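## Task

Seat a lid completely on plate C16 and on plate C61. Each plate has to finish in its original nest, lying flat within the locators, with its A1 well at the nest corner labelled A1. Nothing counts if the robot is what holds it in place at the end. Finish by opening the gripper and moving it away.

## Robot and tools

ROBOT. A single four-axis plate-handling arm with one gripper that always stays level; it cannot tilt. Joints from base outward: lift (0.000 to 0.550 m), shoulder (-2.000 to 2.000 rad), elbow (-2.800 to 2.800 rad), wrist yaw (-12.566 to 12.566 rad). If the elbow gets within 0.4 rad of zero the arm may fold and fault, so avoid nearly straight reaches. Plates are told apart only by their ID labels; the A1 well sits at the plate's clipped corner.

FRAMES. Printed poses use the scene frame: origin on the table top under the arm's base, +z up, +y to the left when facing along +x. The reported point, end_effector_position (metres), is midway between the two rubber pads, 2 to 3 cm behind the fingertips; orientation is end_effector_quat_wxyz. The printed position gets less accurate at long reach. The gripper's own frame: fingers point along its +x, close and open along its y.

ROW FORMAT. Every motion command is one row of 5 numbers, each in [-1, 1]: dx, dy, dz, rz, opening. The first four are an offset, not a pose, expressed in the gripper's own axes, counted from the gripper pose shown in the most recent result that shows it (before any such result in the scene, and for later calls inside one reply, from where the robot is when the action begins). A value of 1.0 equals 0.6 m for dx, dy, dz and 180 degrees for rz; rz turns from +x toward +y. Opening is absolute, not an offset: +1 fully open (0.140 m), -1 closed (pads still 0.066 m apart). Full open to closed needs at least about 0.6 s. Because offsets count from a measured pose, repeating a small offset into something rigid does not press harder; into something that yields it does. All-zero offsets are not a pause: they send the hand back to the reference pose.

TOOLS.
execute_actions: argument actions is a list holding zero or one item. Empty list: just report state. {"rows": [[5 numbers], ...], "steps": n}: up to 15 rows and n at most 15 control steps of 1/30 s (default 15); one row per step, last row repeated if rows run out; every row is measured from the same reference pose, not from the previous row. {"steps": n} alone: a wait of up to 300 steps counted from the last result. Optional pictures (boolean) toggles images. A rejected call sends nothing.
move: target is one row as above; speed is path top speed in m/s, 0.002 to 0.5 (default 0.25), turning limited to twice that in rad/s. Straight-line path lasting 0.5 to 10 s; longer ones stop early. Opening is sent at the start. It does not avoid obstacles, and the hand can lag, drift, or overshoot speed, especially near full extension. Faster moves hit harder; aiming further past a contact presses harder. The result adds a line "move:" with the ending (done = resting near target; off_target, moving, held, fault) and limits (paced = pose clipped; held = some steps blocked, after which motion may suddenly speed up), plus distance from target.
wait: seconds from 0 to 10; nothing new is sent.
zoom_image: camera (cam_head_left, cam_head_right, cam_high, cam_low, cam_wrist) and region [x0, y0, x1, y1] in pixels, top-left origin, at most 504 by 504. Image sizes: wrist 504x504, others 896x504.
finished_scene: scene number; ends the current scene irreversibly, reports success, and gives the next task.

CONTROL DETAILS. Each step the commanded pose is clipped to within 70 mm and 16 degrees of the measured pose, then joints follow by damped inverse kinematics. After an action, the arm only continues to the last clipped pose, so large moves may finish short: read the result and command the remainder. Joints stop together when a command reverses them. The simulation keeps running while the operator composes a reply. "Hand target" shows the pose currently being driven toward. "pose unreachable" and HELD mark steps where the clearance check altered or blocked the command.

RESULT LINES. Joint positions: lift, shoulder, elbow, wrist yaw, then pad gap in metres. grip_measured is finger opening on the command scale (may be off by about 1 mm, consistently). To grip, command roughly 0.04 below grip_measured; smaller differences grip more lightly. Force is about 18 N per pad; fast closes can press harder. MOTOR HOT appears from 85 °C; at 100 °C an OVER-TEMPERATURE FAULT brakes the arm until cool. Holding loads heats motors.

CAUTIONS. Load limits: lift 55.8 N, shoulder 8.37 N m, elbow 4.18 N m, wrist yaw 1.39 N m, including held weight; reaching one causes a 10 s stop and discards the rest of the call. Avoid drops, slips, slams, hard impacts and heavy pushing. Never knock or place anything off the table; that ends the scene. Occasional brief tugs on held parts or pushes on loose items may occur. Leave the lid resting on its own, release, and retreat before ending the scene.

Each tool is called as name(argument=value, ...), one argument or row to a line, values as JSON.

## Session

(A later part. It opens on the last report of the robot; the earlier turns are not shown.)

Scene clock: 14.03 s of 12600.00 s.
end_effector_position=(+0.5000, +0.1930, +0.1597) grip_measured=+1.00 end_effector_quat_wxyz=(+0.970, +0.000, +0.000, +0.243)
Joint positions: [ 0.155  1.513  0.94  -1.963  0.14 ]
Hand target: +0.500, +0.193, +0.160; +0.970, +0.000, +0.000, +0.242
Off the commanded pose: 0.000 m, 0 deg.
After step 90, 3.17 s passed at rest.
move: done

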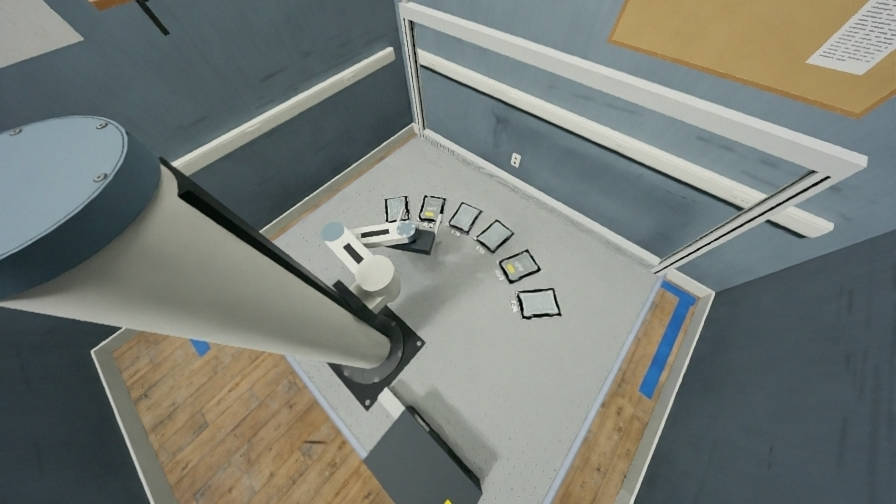

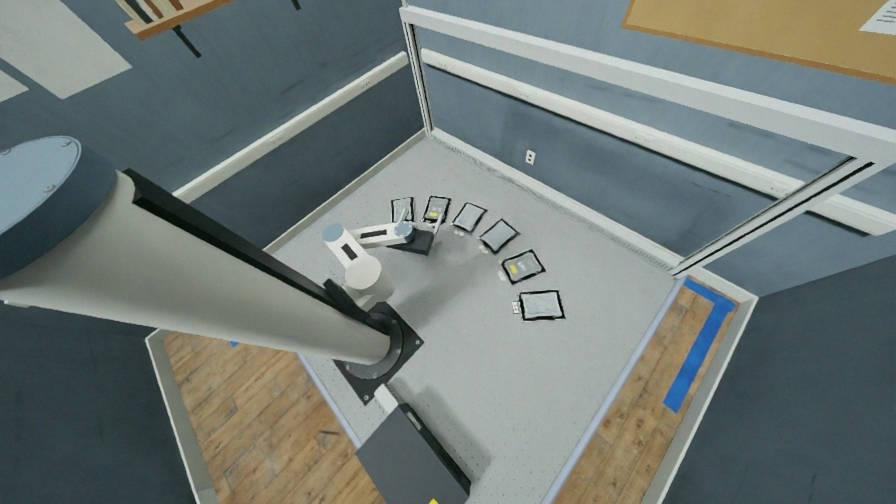

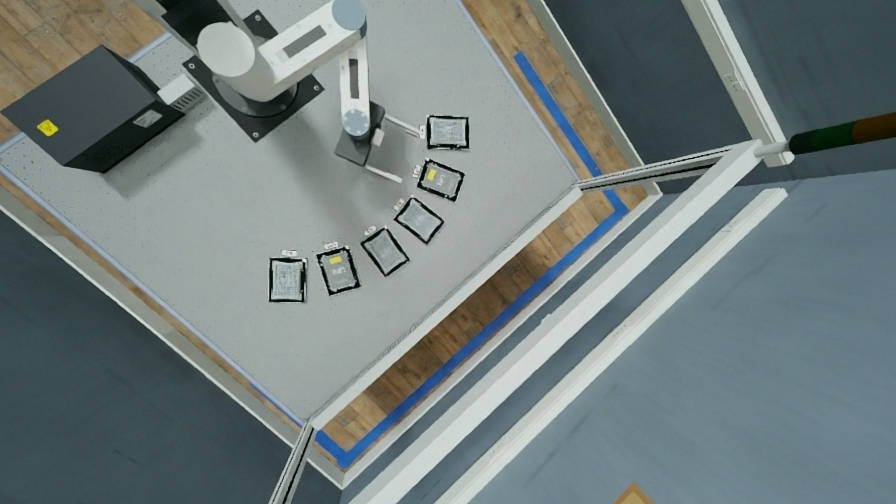

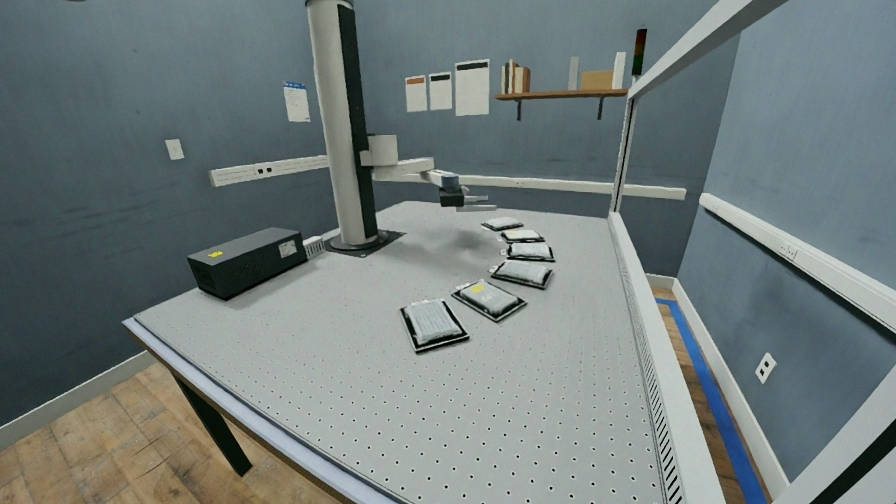

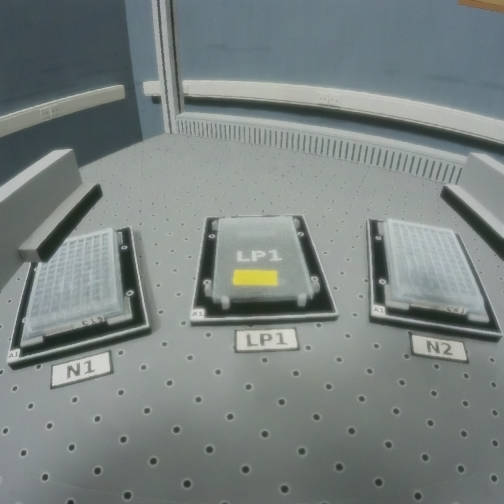

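move(
  target=[0.0, 0.0, -0.008, 0, -0.2],
  speed=0.05,
)

Scene clock: 27.33 s of 12600.00 s.
end_effector_position=(+0.6369, +0.2677, +0.0247) grip_measured=-0.20 end_effector_quat_wxyz=(+0.966, +0.000, +0.000, +0.260)
Joint positions: [ 0.02   1.173  1.714 -2.361  0.096]
Hand target: +0.637, +0.268, +0.023; +0.966, +0.000, +0.000, +0.260
Off the commanded pose: 0.001 m, 0 deg.
After step 90, 0.53 s passed at rest.
move: done

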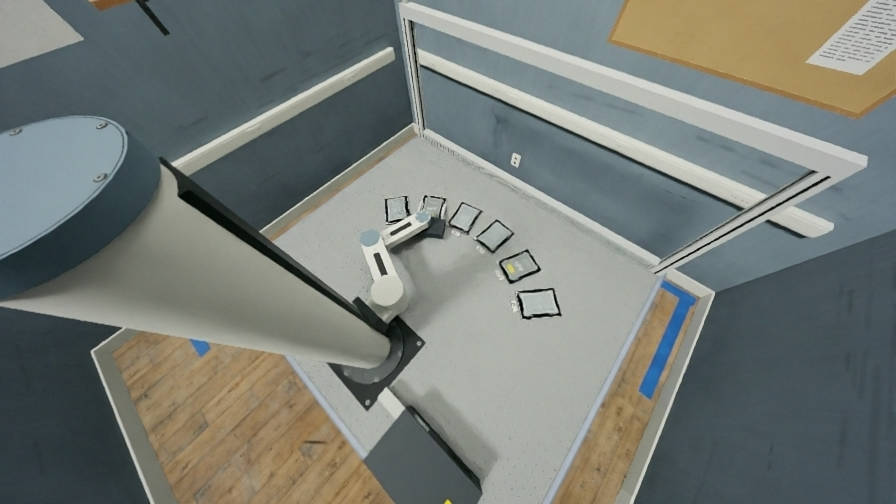

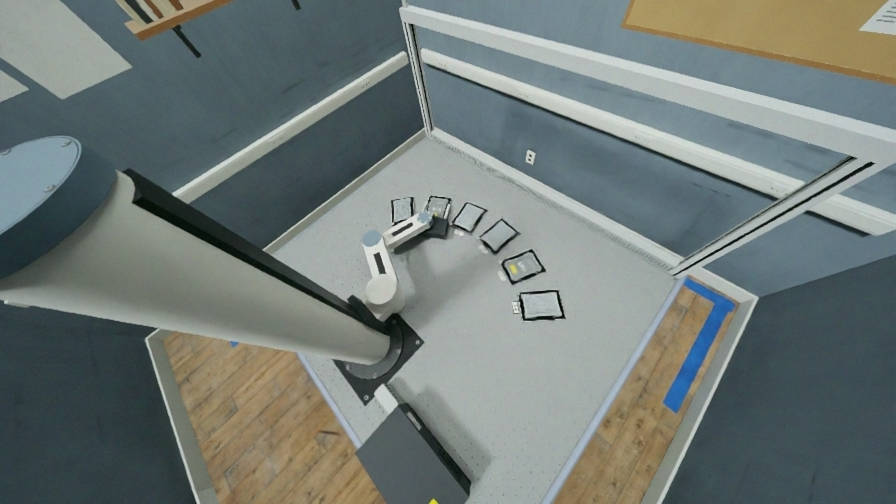

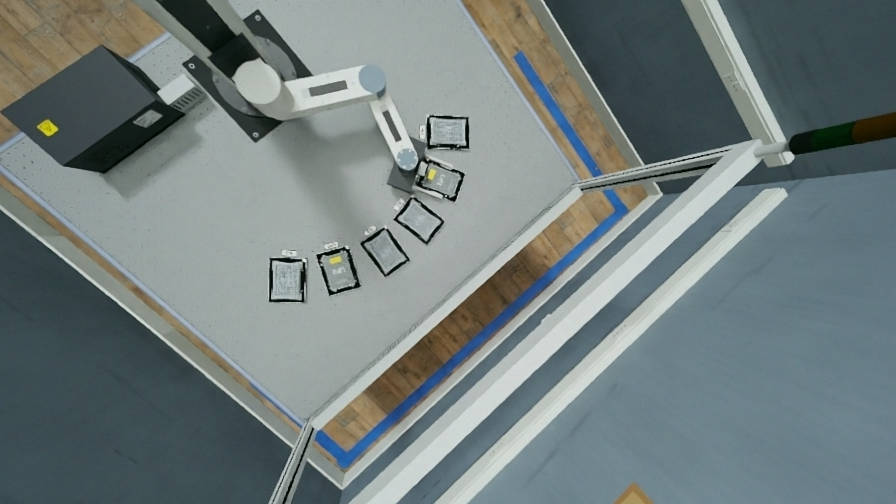

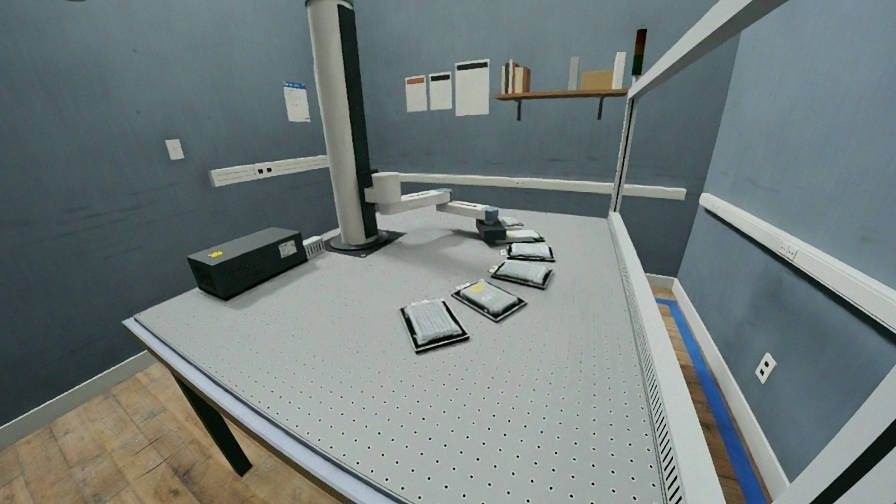

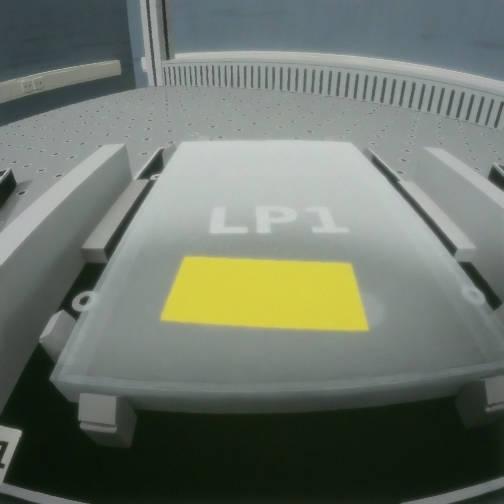

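move(
  target=[0.0, 0.0, 0.002, 0, -0.2],
  speed=0.05,
)

zoom_image(
  camera="cam_wrist",
  region=[30, 140, 210, 360],
)

zoom_image(
  camera="cam_wrist",
  region=[324, 140, 504, 360],
)

Scene clock: 30.03 s of 12600.00 s.
end_effector_position=(+0.6369, +0.2677, +0.0259) grip_measured=-0.20 end_effector_quat_wxyz=(+0.966, +0.000, +0.000, +0.260)
Joint positions: [ 0.021  1.173  1.714 -2.361  0.096]
Hand target: +0.637, +0.268, +0.026; +0.966, +0.000, +0.000, +0.260
Off the commanded pose: 0.000 m, 0 deg.
move: done

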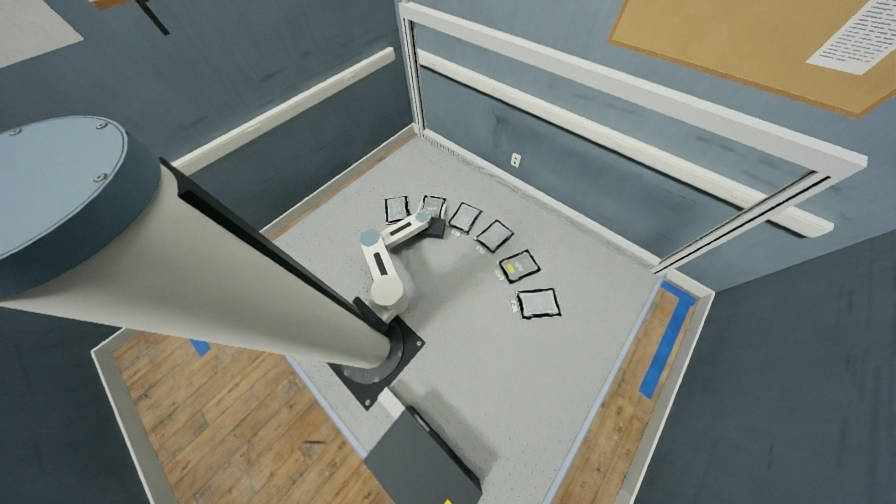

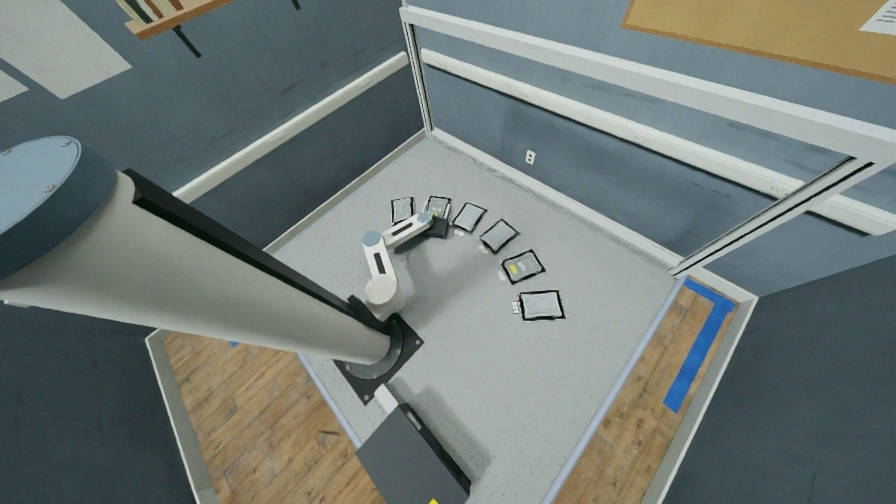

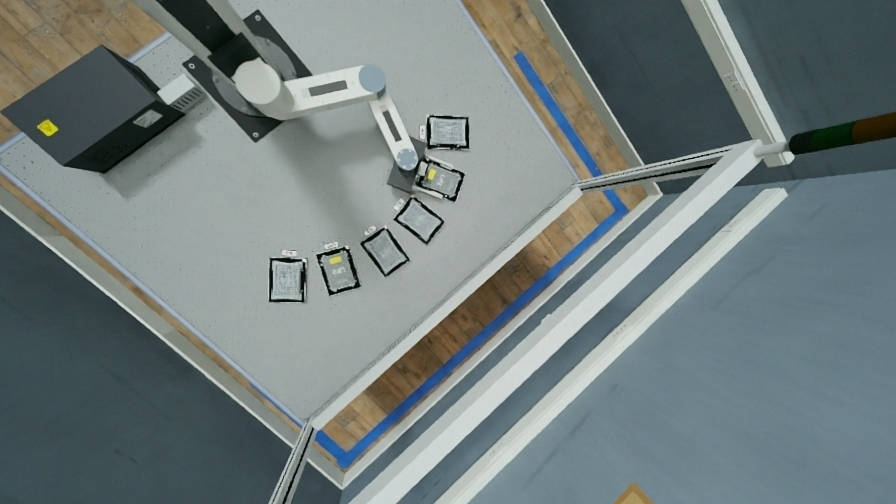

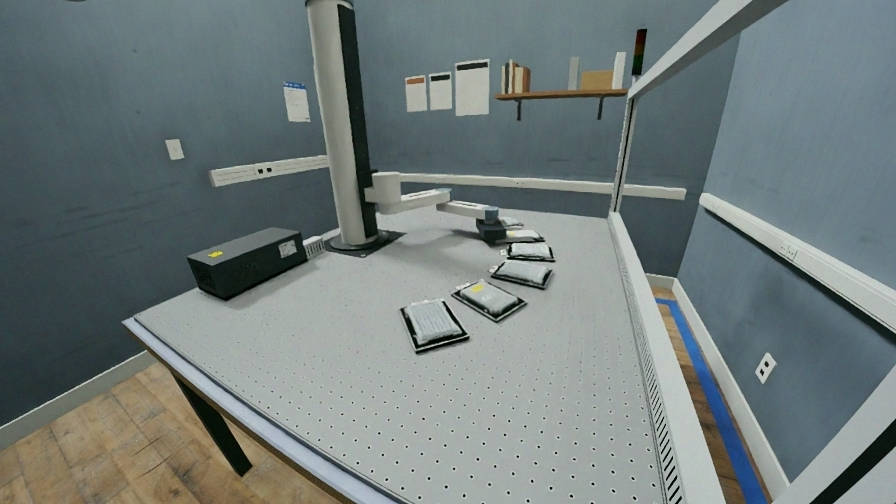

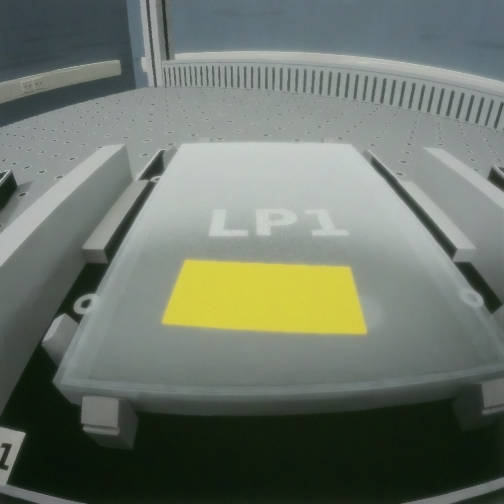

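Region (30, 140, 210, 360) of cam_wrist's 504x504 image, scaled by 2.291, with more detail than that image has; it fills the left 412 columns of this view, and the rest is white.

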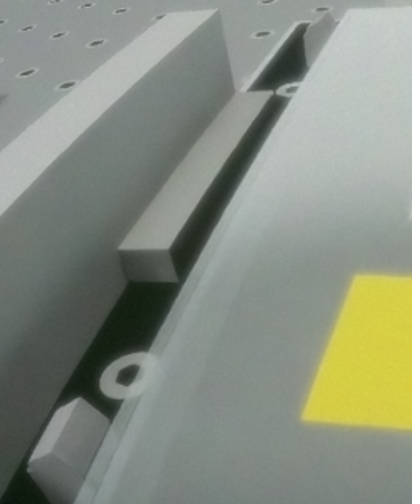

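Region (324, 140, 504, 360) of cam_wrist's 504x504 image, scaled by 2.291, with more detail than that image has; it fills the left 412 columns of this view, and the rest is white.

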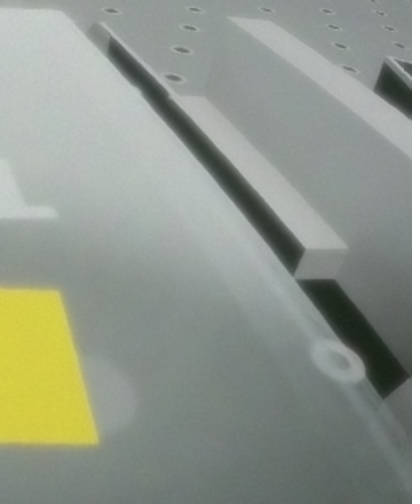

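execute_actions(
  actions=[
    {"rows": [[0,0,-0.001,0,-0.25],[0,0,-0.001,0,-0.3],[0,0,-0.001,0,-0.34],[0,0,-0.001,0,-0.38],[0,0,-0.001,0,-0.41],[0,0,-0.001,0,-0.43],[0,0,-0.001,0,-0.45],[0,0,-0.001,0,-0.47],[0,0,-0.001,0,-0.49],[0,0,-0.001,0,-0.51],[0,0,-0.001,0,-0.53]], "steps": 15},
  ],
)

Scene clock: 32.13 s of 12600.00 s.
end_effector_position=(+0.6369, +0.2678, +0.0253) grip_measured=-0.47 end_effector_quat_wxyz=(+0.966, +0.000, +0.000, +0.260)
Joint positions: [ 0.02   1.173  1.714 -2.361  0.086]
Hand target: +0.637, +0.268, +0.025; +0.966, +0.000, +0.000, +0.260
Off the commanded pose: 0.000 m, 0 deg.
Steps of this call (steps 1 to 48: nothing new was sent; steps 49 to 63: all 15 steps of this action). Readings (end_effector_position):
49: (+0.6369, +0.2677, +0.0257)
50: (+0.6369, +0.2677, +0.0253)
52: (+0.6369, +0.2677, +0.0253)
56: (+0.6369, +0.2677, +0.0253)
63: the state above

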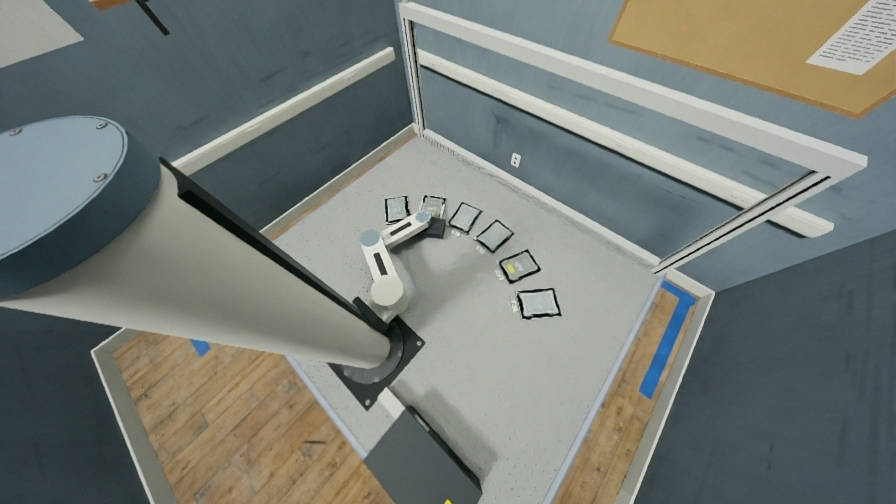

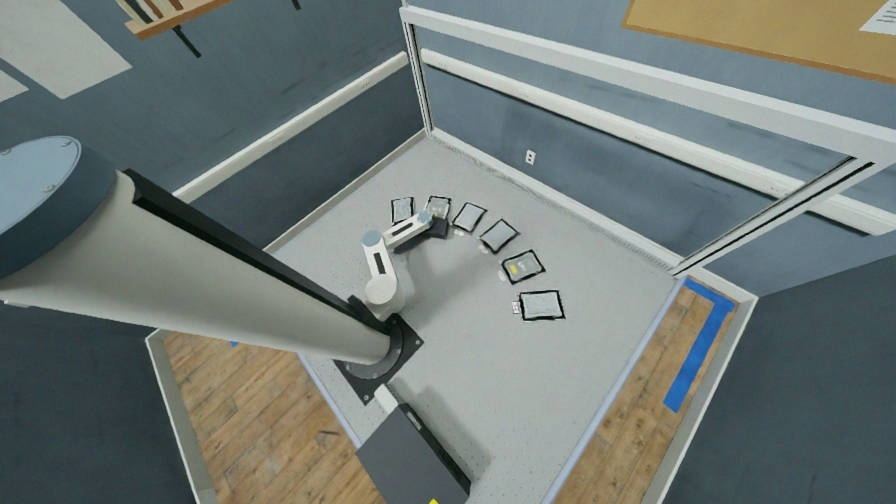

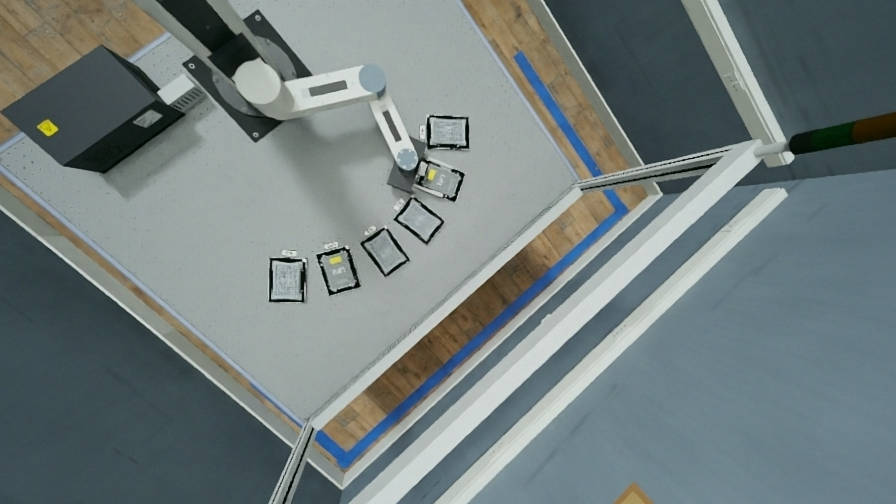

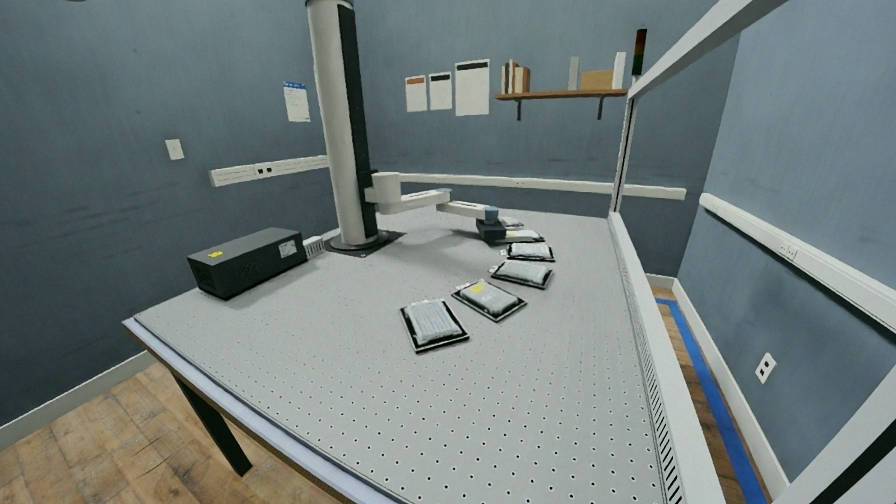

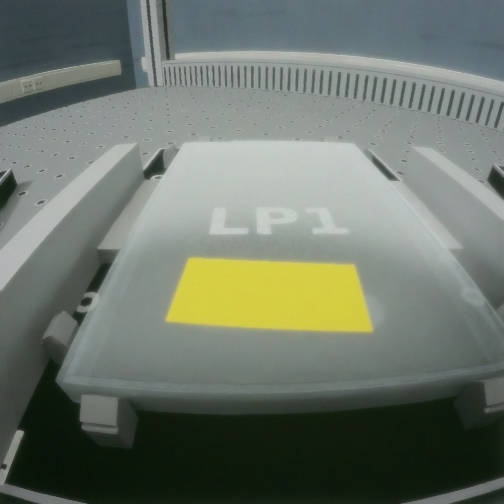

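move(
  target=[0.0, 0.0, 0.045, 0, -0.52],
  speed=0.1,
)

move(
  target=[-0.041, -0.271, 0.0, -0.1, -0.52],
  speed=0.3,
)

Scene clock: 35.03 s of 12600.00 s.
end_effector_position=(+0.6369, +0.2678, +0.0523) grip_measured=-0.47 end_effector_quat_wxyz=(+0.966, +0.000, +0.000, +0.260)
Joint positions: [ 0.047  1.173  1.714 -2.361  0.086]
Hand target: +0.637, +0.268, +0.052; +0.966, +0.000, +0.000, +0.260
Off the commanded pose: 0.000 m, 0 deg.
move: done

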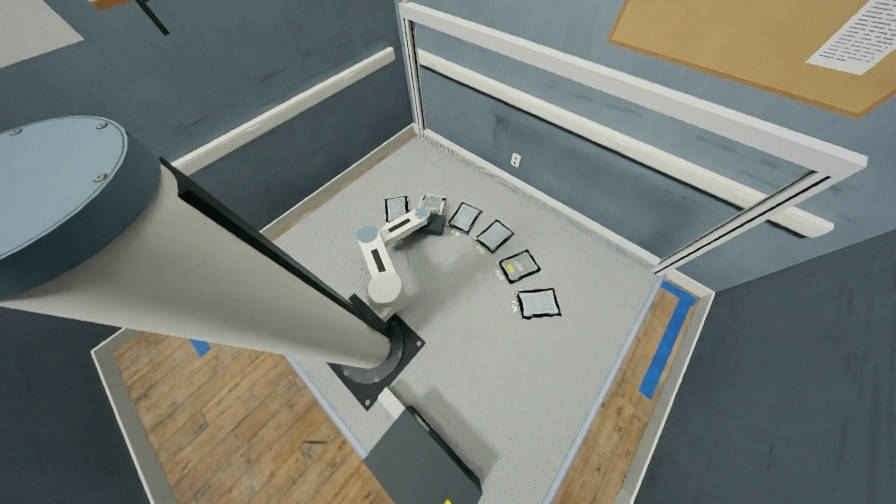

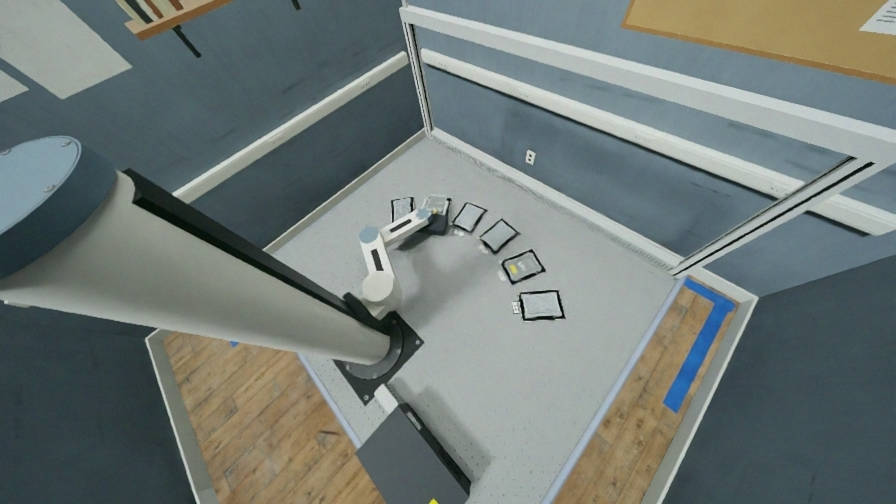

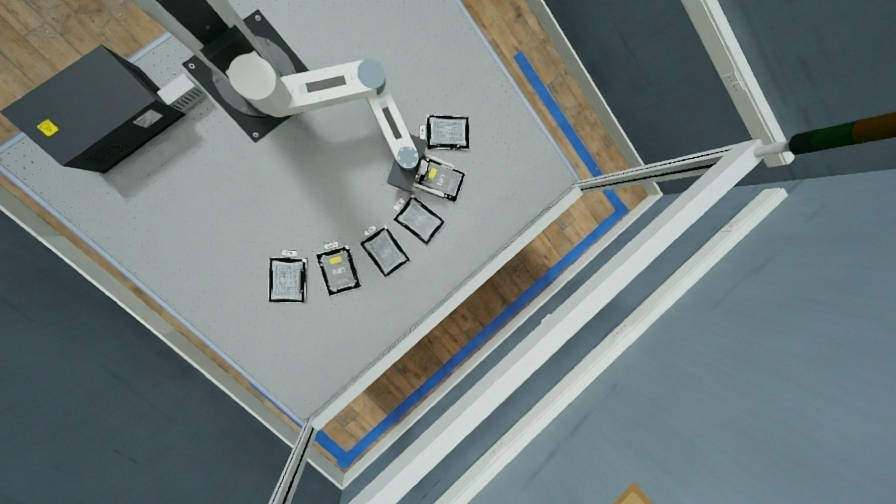

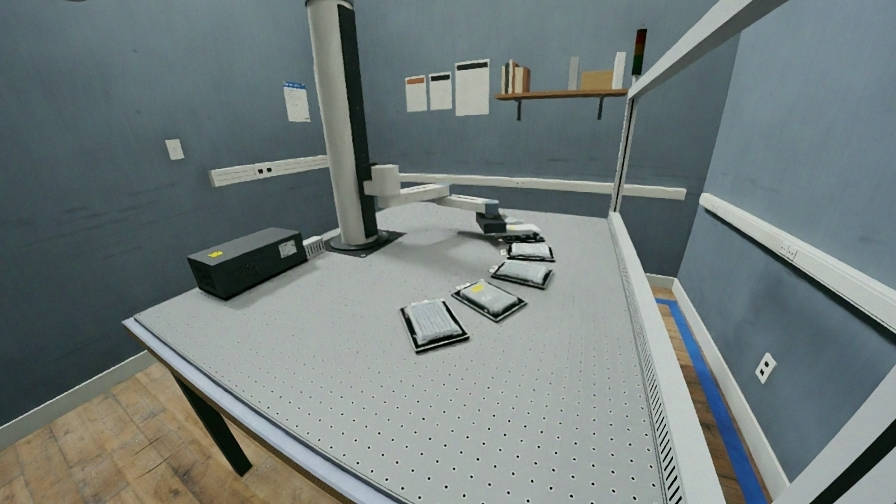

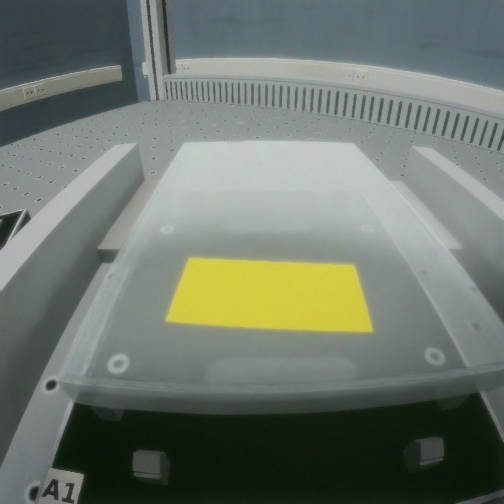

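Scene clock: 35.97 s of 12600.00 s.
end_effector_position=(+0.6971, +0.1146, +0.0522) grip_measured=-0.47 end_effector_quat_wxyz=(+0.994, +0.000, +0.000, +0.105)
Joint positions: [ 0.047  0.863  1.718 -2.37   0.086]
Hand target: +0.697, +0.115, +0.052; +0.994, +0.000, +0.000, +0.106
Off the commanded pose: 0.000 m, 0 deg.
move: done

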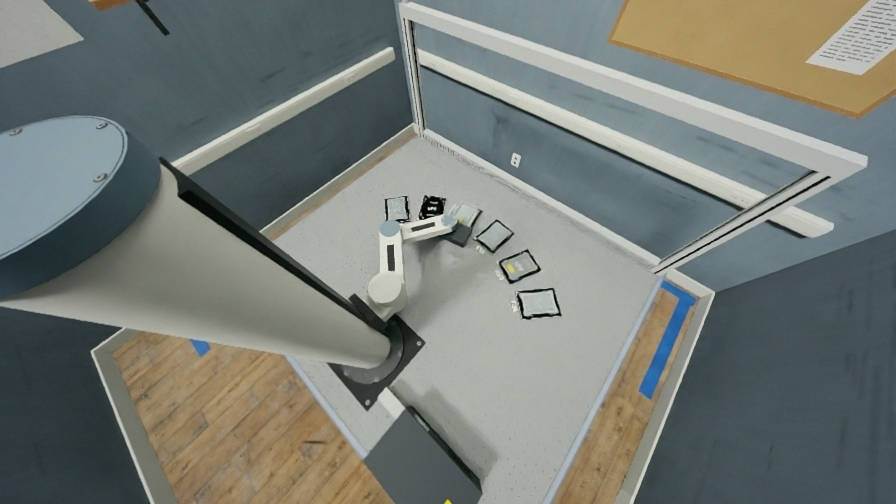

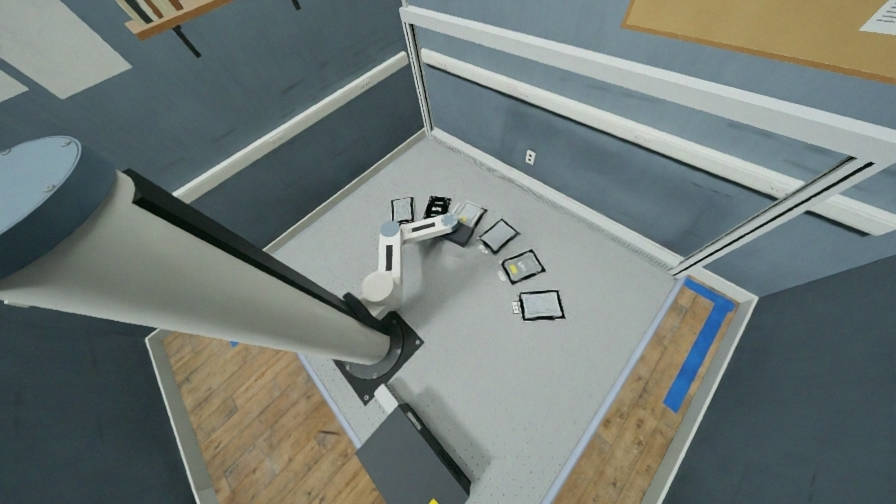

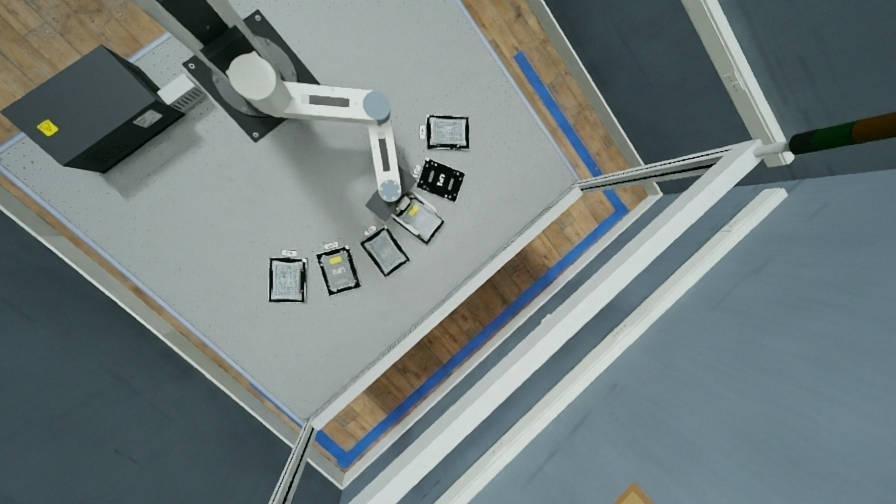

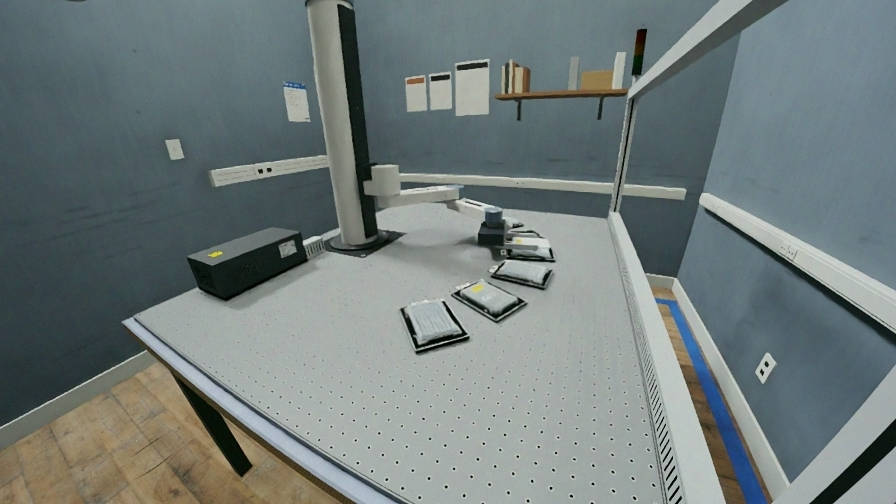

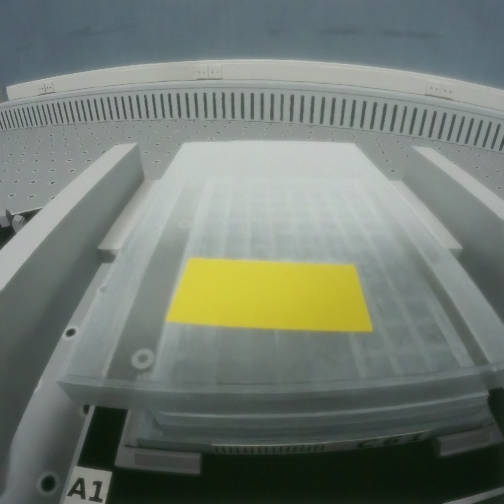

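move(
  target=[0.003, -0.0125, -0.013, -0.004, -0.52],
  speed=0.08,
)

Scene clock: 38.10 s of 12600.00 s.
end_effector_position=(+0.7004, +0.1076, +0.0444) grip_measured=-0.47 end_effector_quat_wxyz=(+0.995, +0.000, +0.000, +0.099)
Joint positions: [ 0.039  0.844  1.728 -2.374  0.086]
Hand target: +0.700, +0.108, +0.044; +0.995, +0.000, +0.000, +0.099
Off the commanded pose: 0.000 m, 0 deg.
move: done

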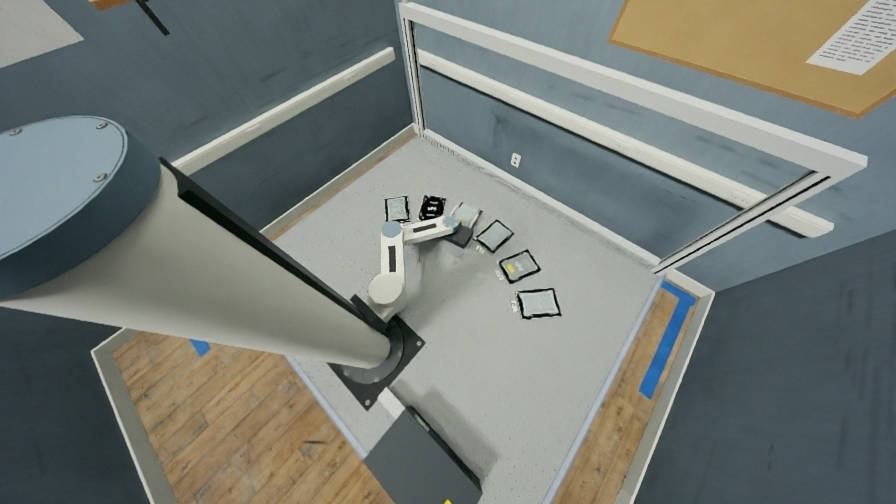

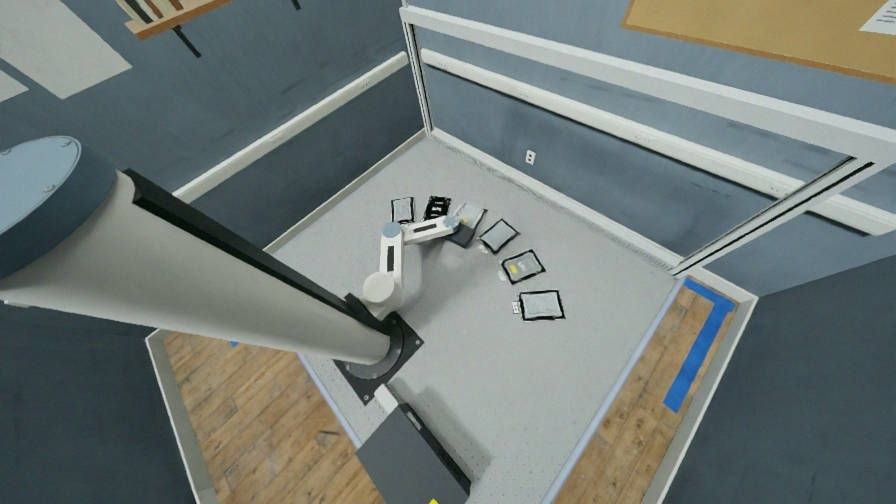

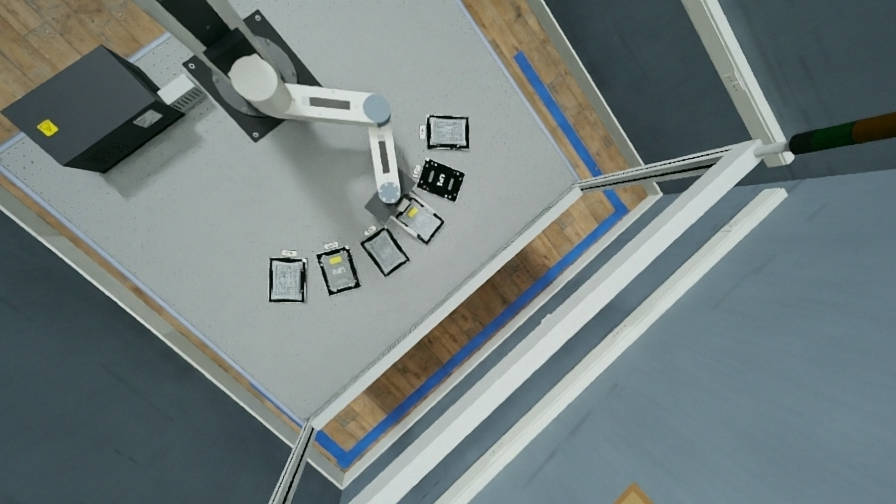

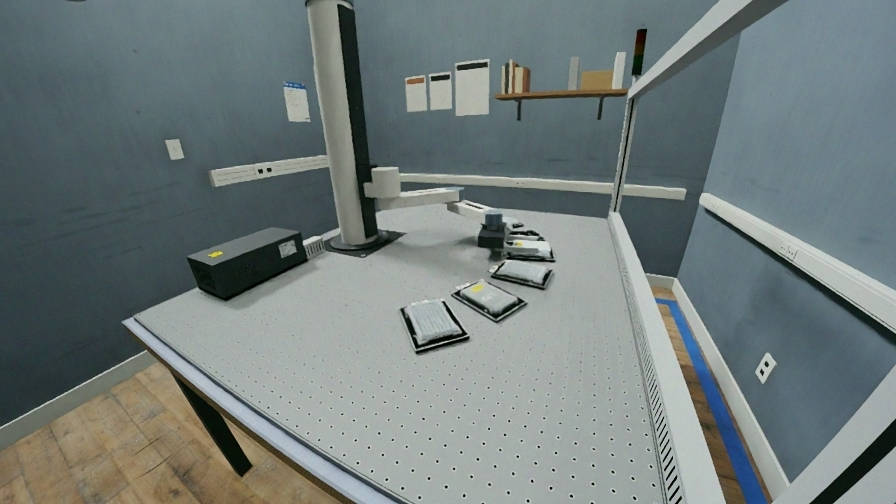

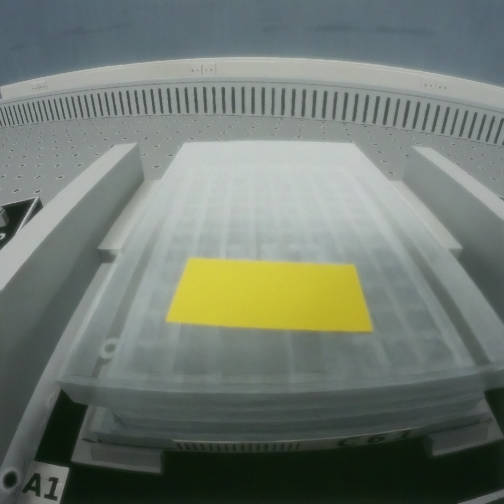

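zoom_image(
  camera="cam_wrist",
  region=[0, 300, 504, 504],
)

zoom_image(
  camera="cam_wrist",
  region=[130, 130, 410, 260],
)

zoom_image(
  camera="cam_low",
  region=[480, 220, 570, 275],
)

Region (0, 300, 504, 504) of cam_wrist's 504x504 image, scaled by 1.000; it fills the top 204 rows of this view, and the rest is white.

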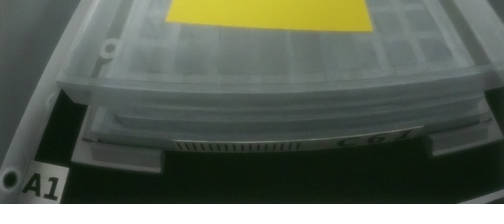

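Region (130, 130, 410, 260) of cam_wrist's 504x504 image, scaled by 1.800, with more detail than that image has; it fills the top 234 rows of this view, and the rest is white.

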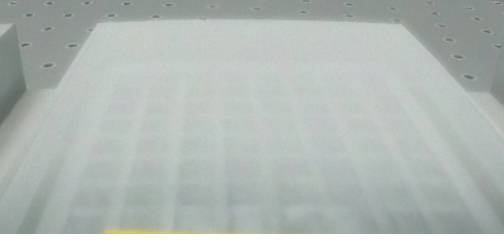

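Region (480, 220, 570, 275) of cam_low's 896x504 image, scaled by 5.600, with more detail than that image has.

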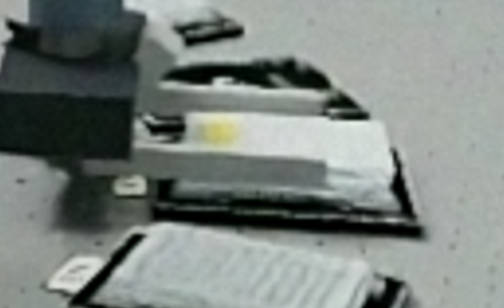

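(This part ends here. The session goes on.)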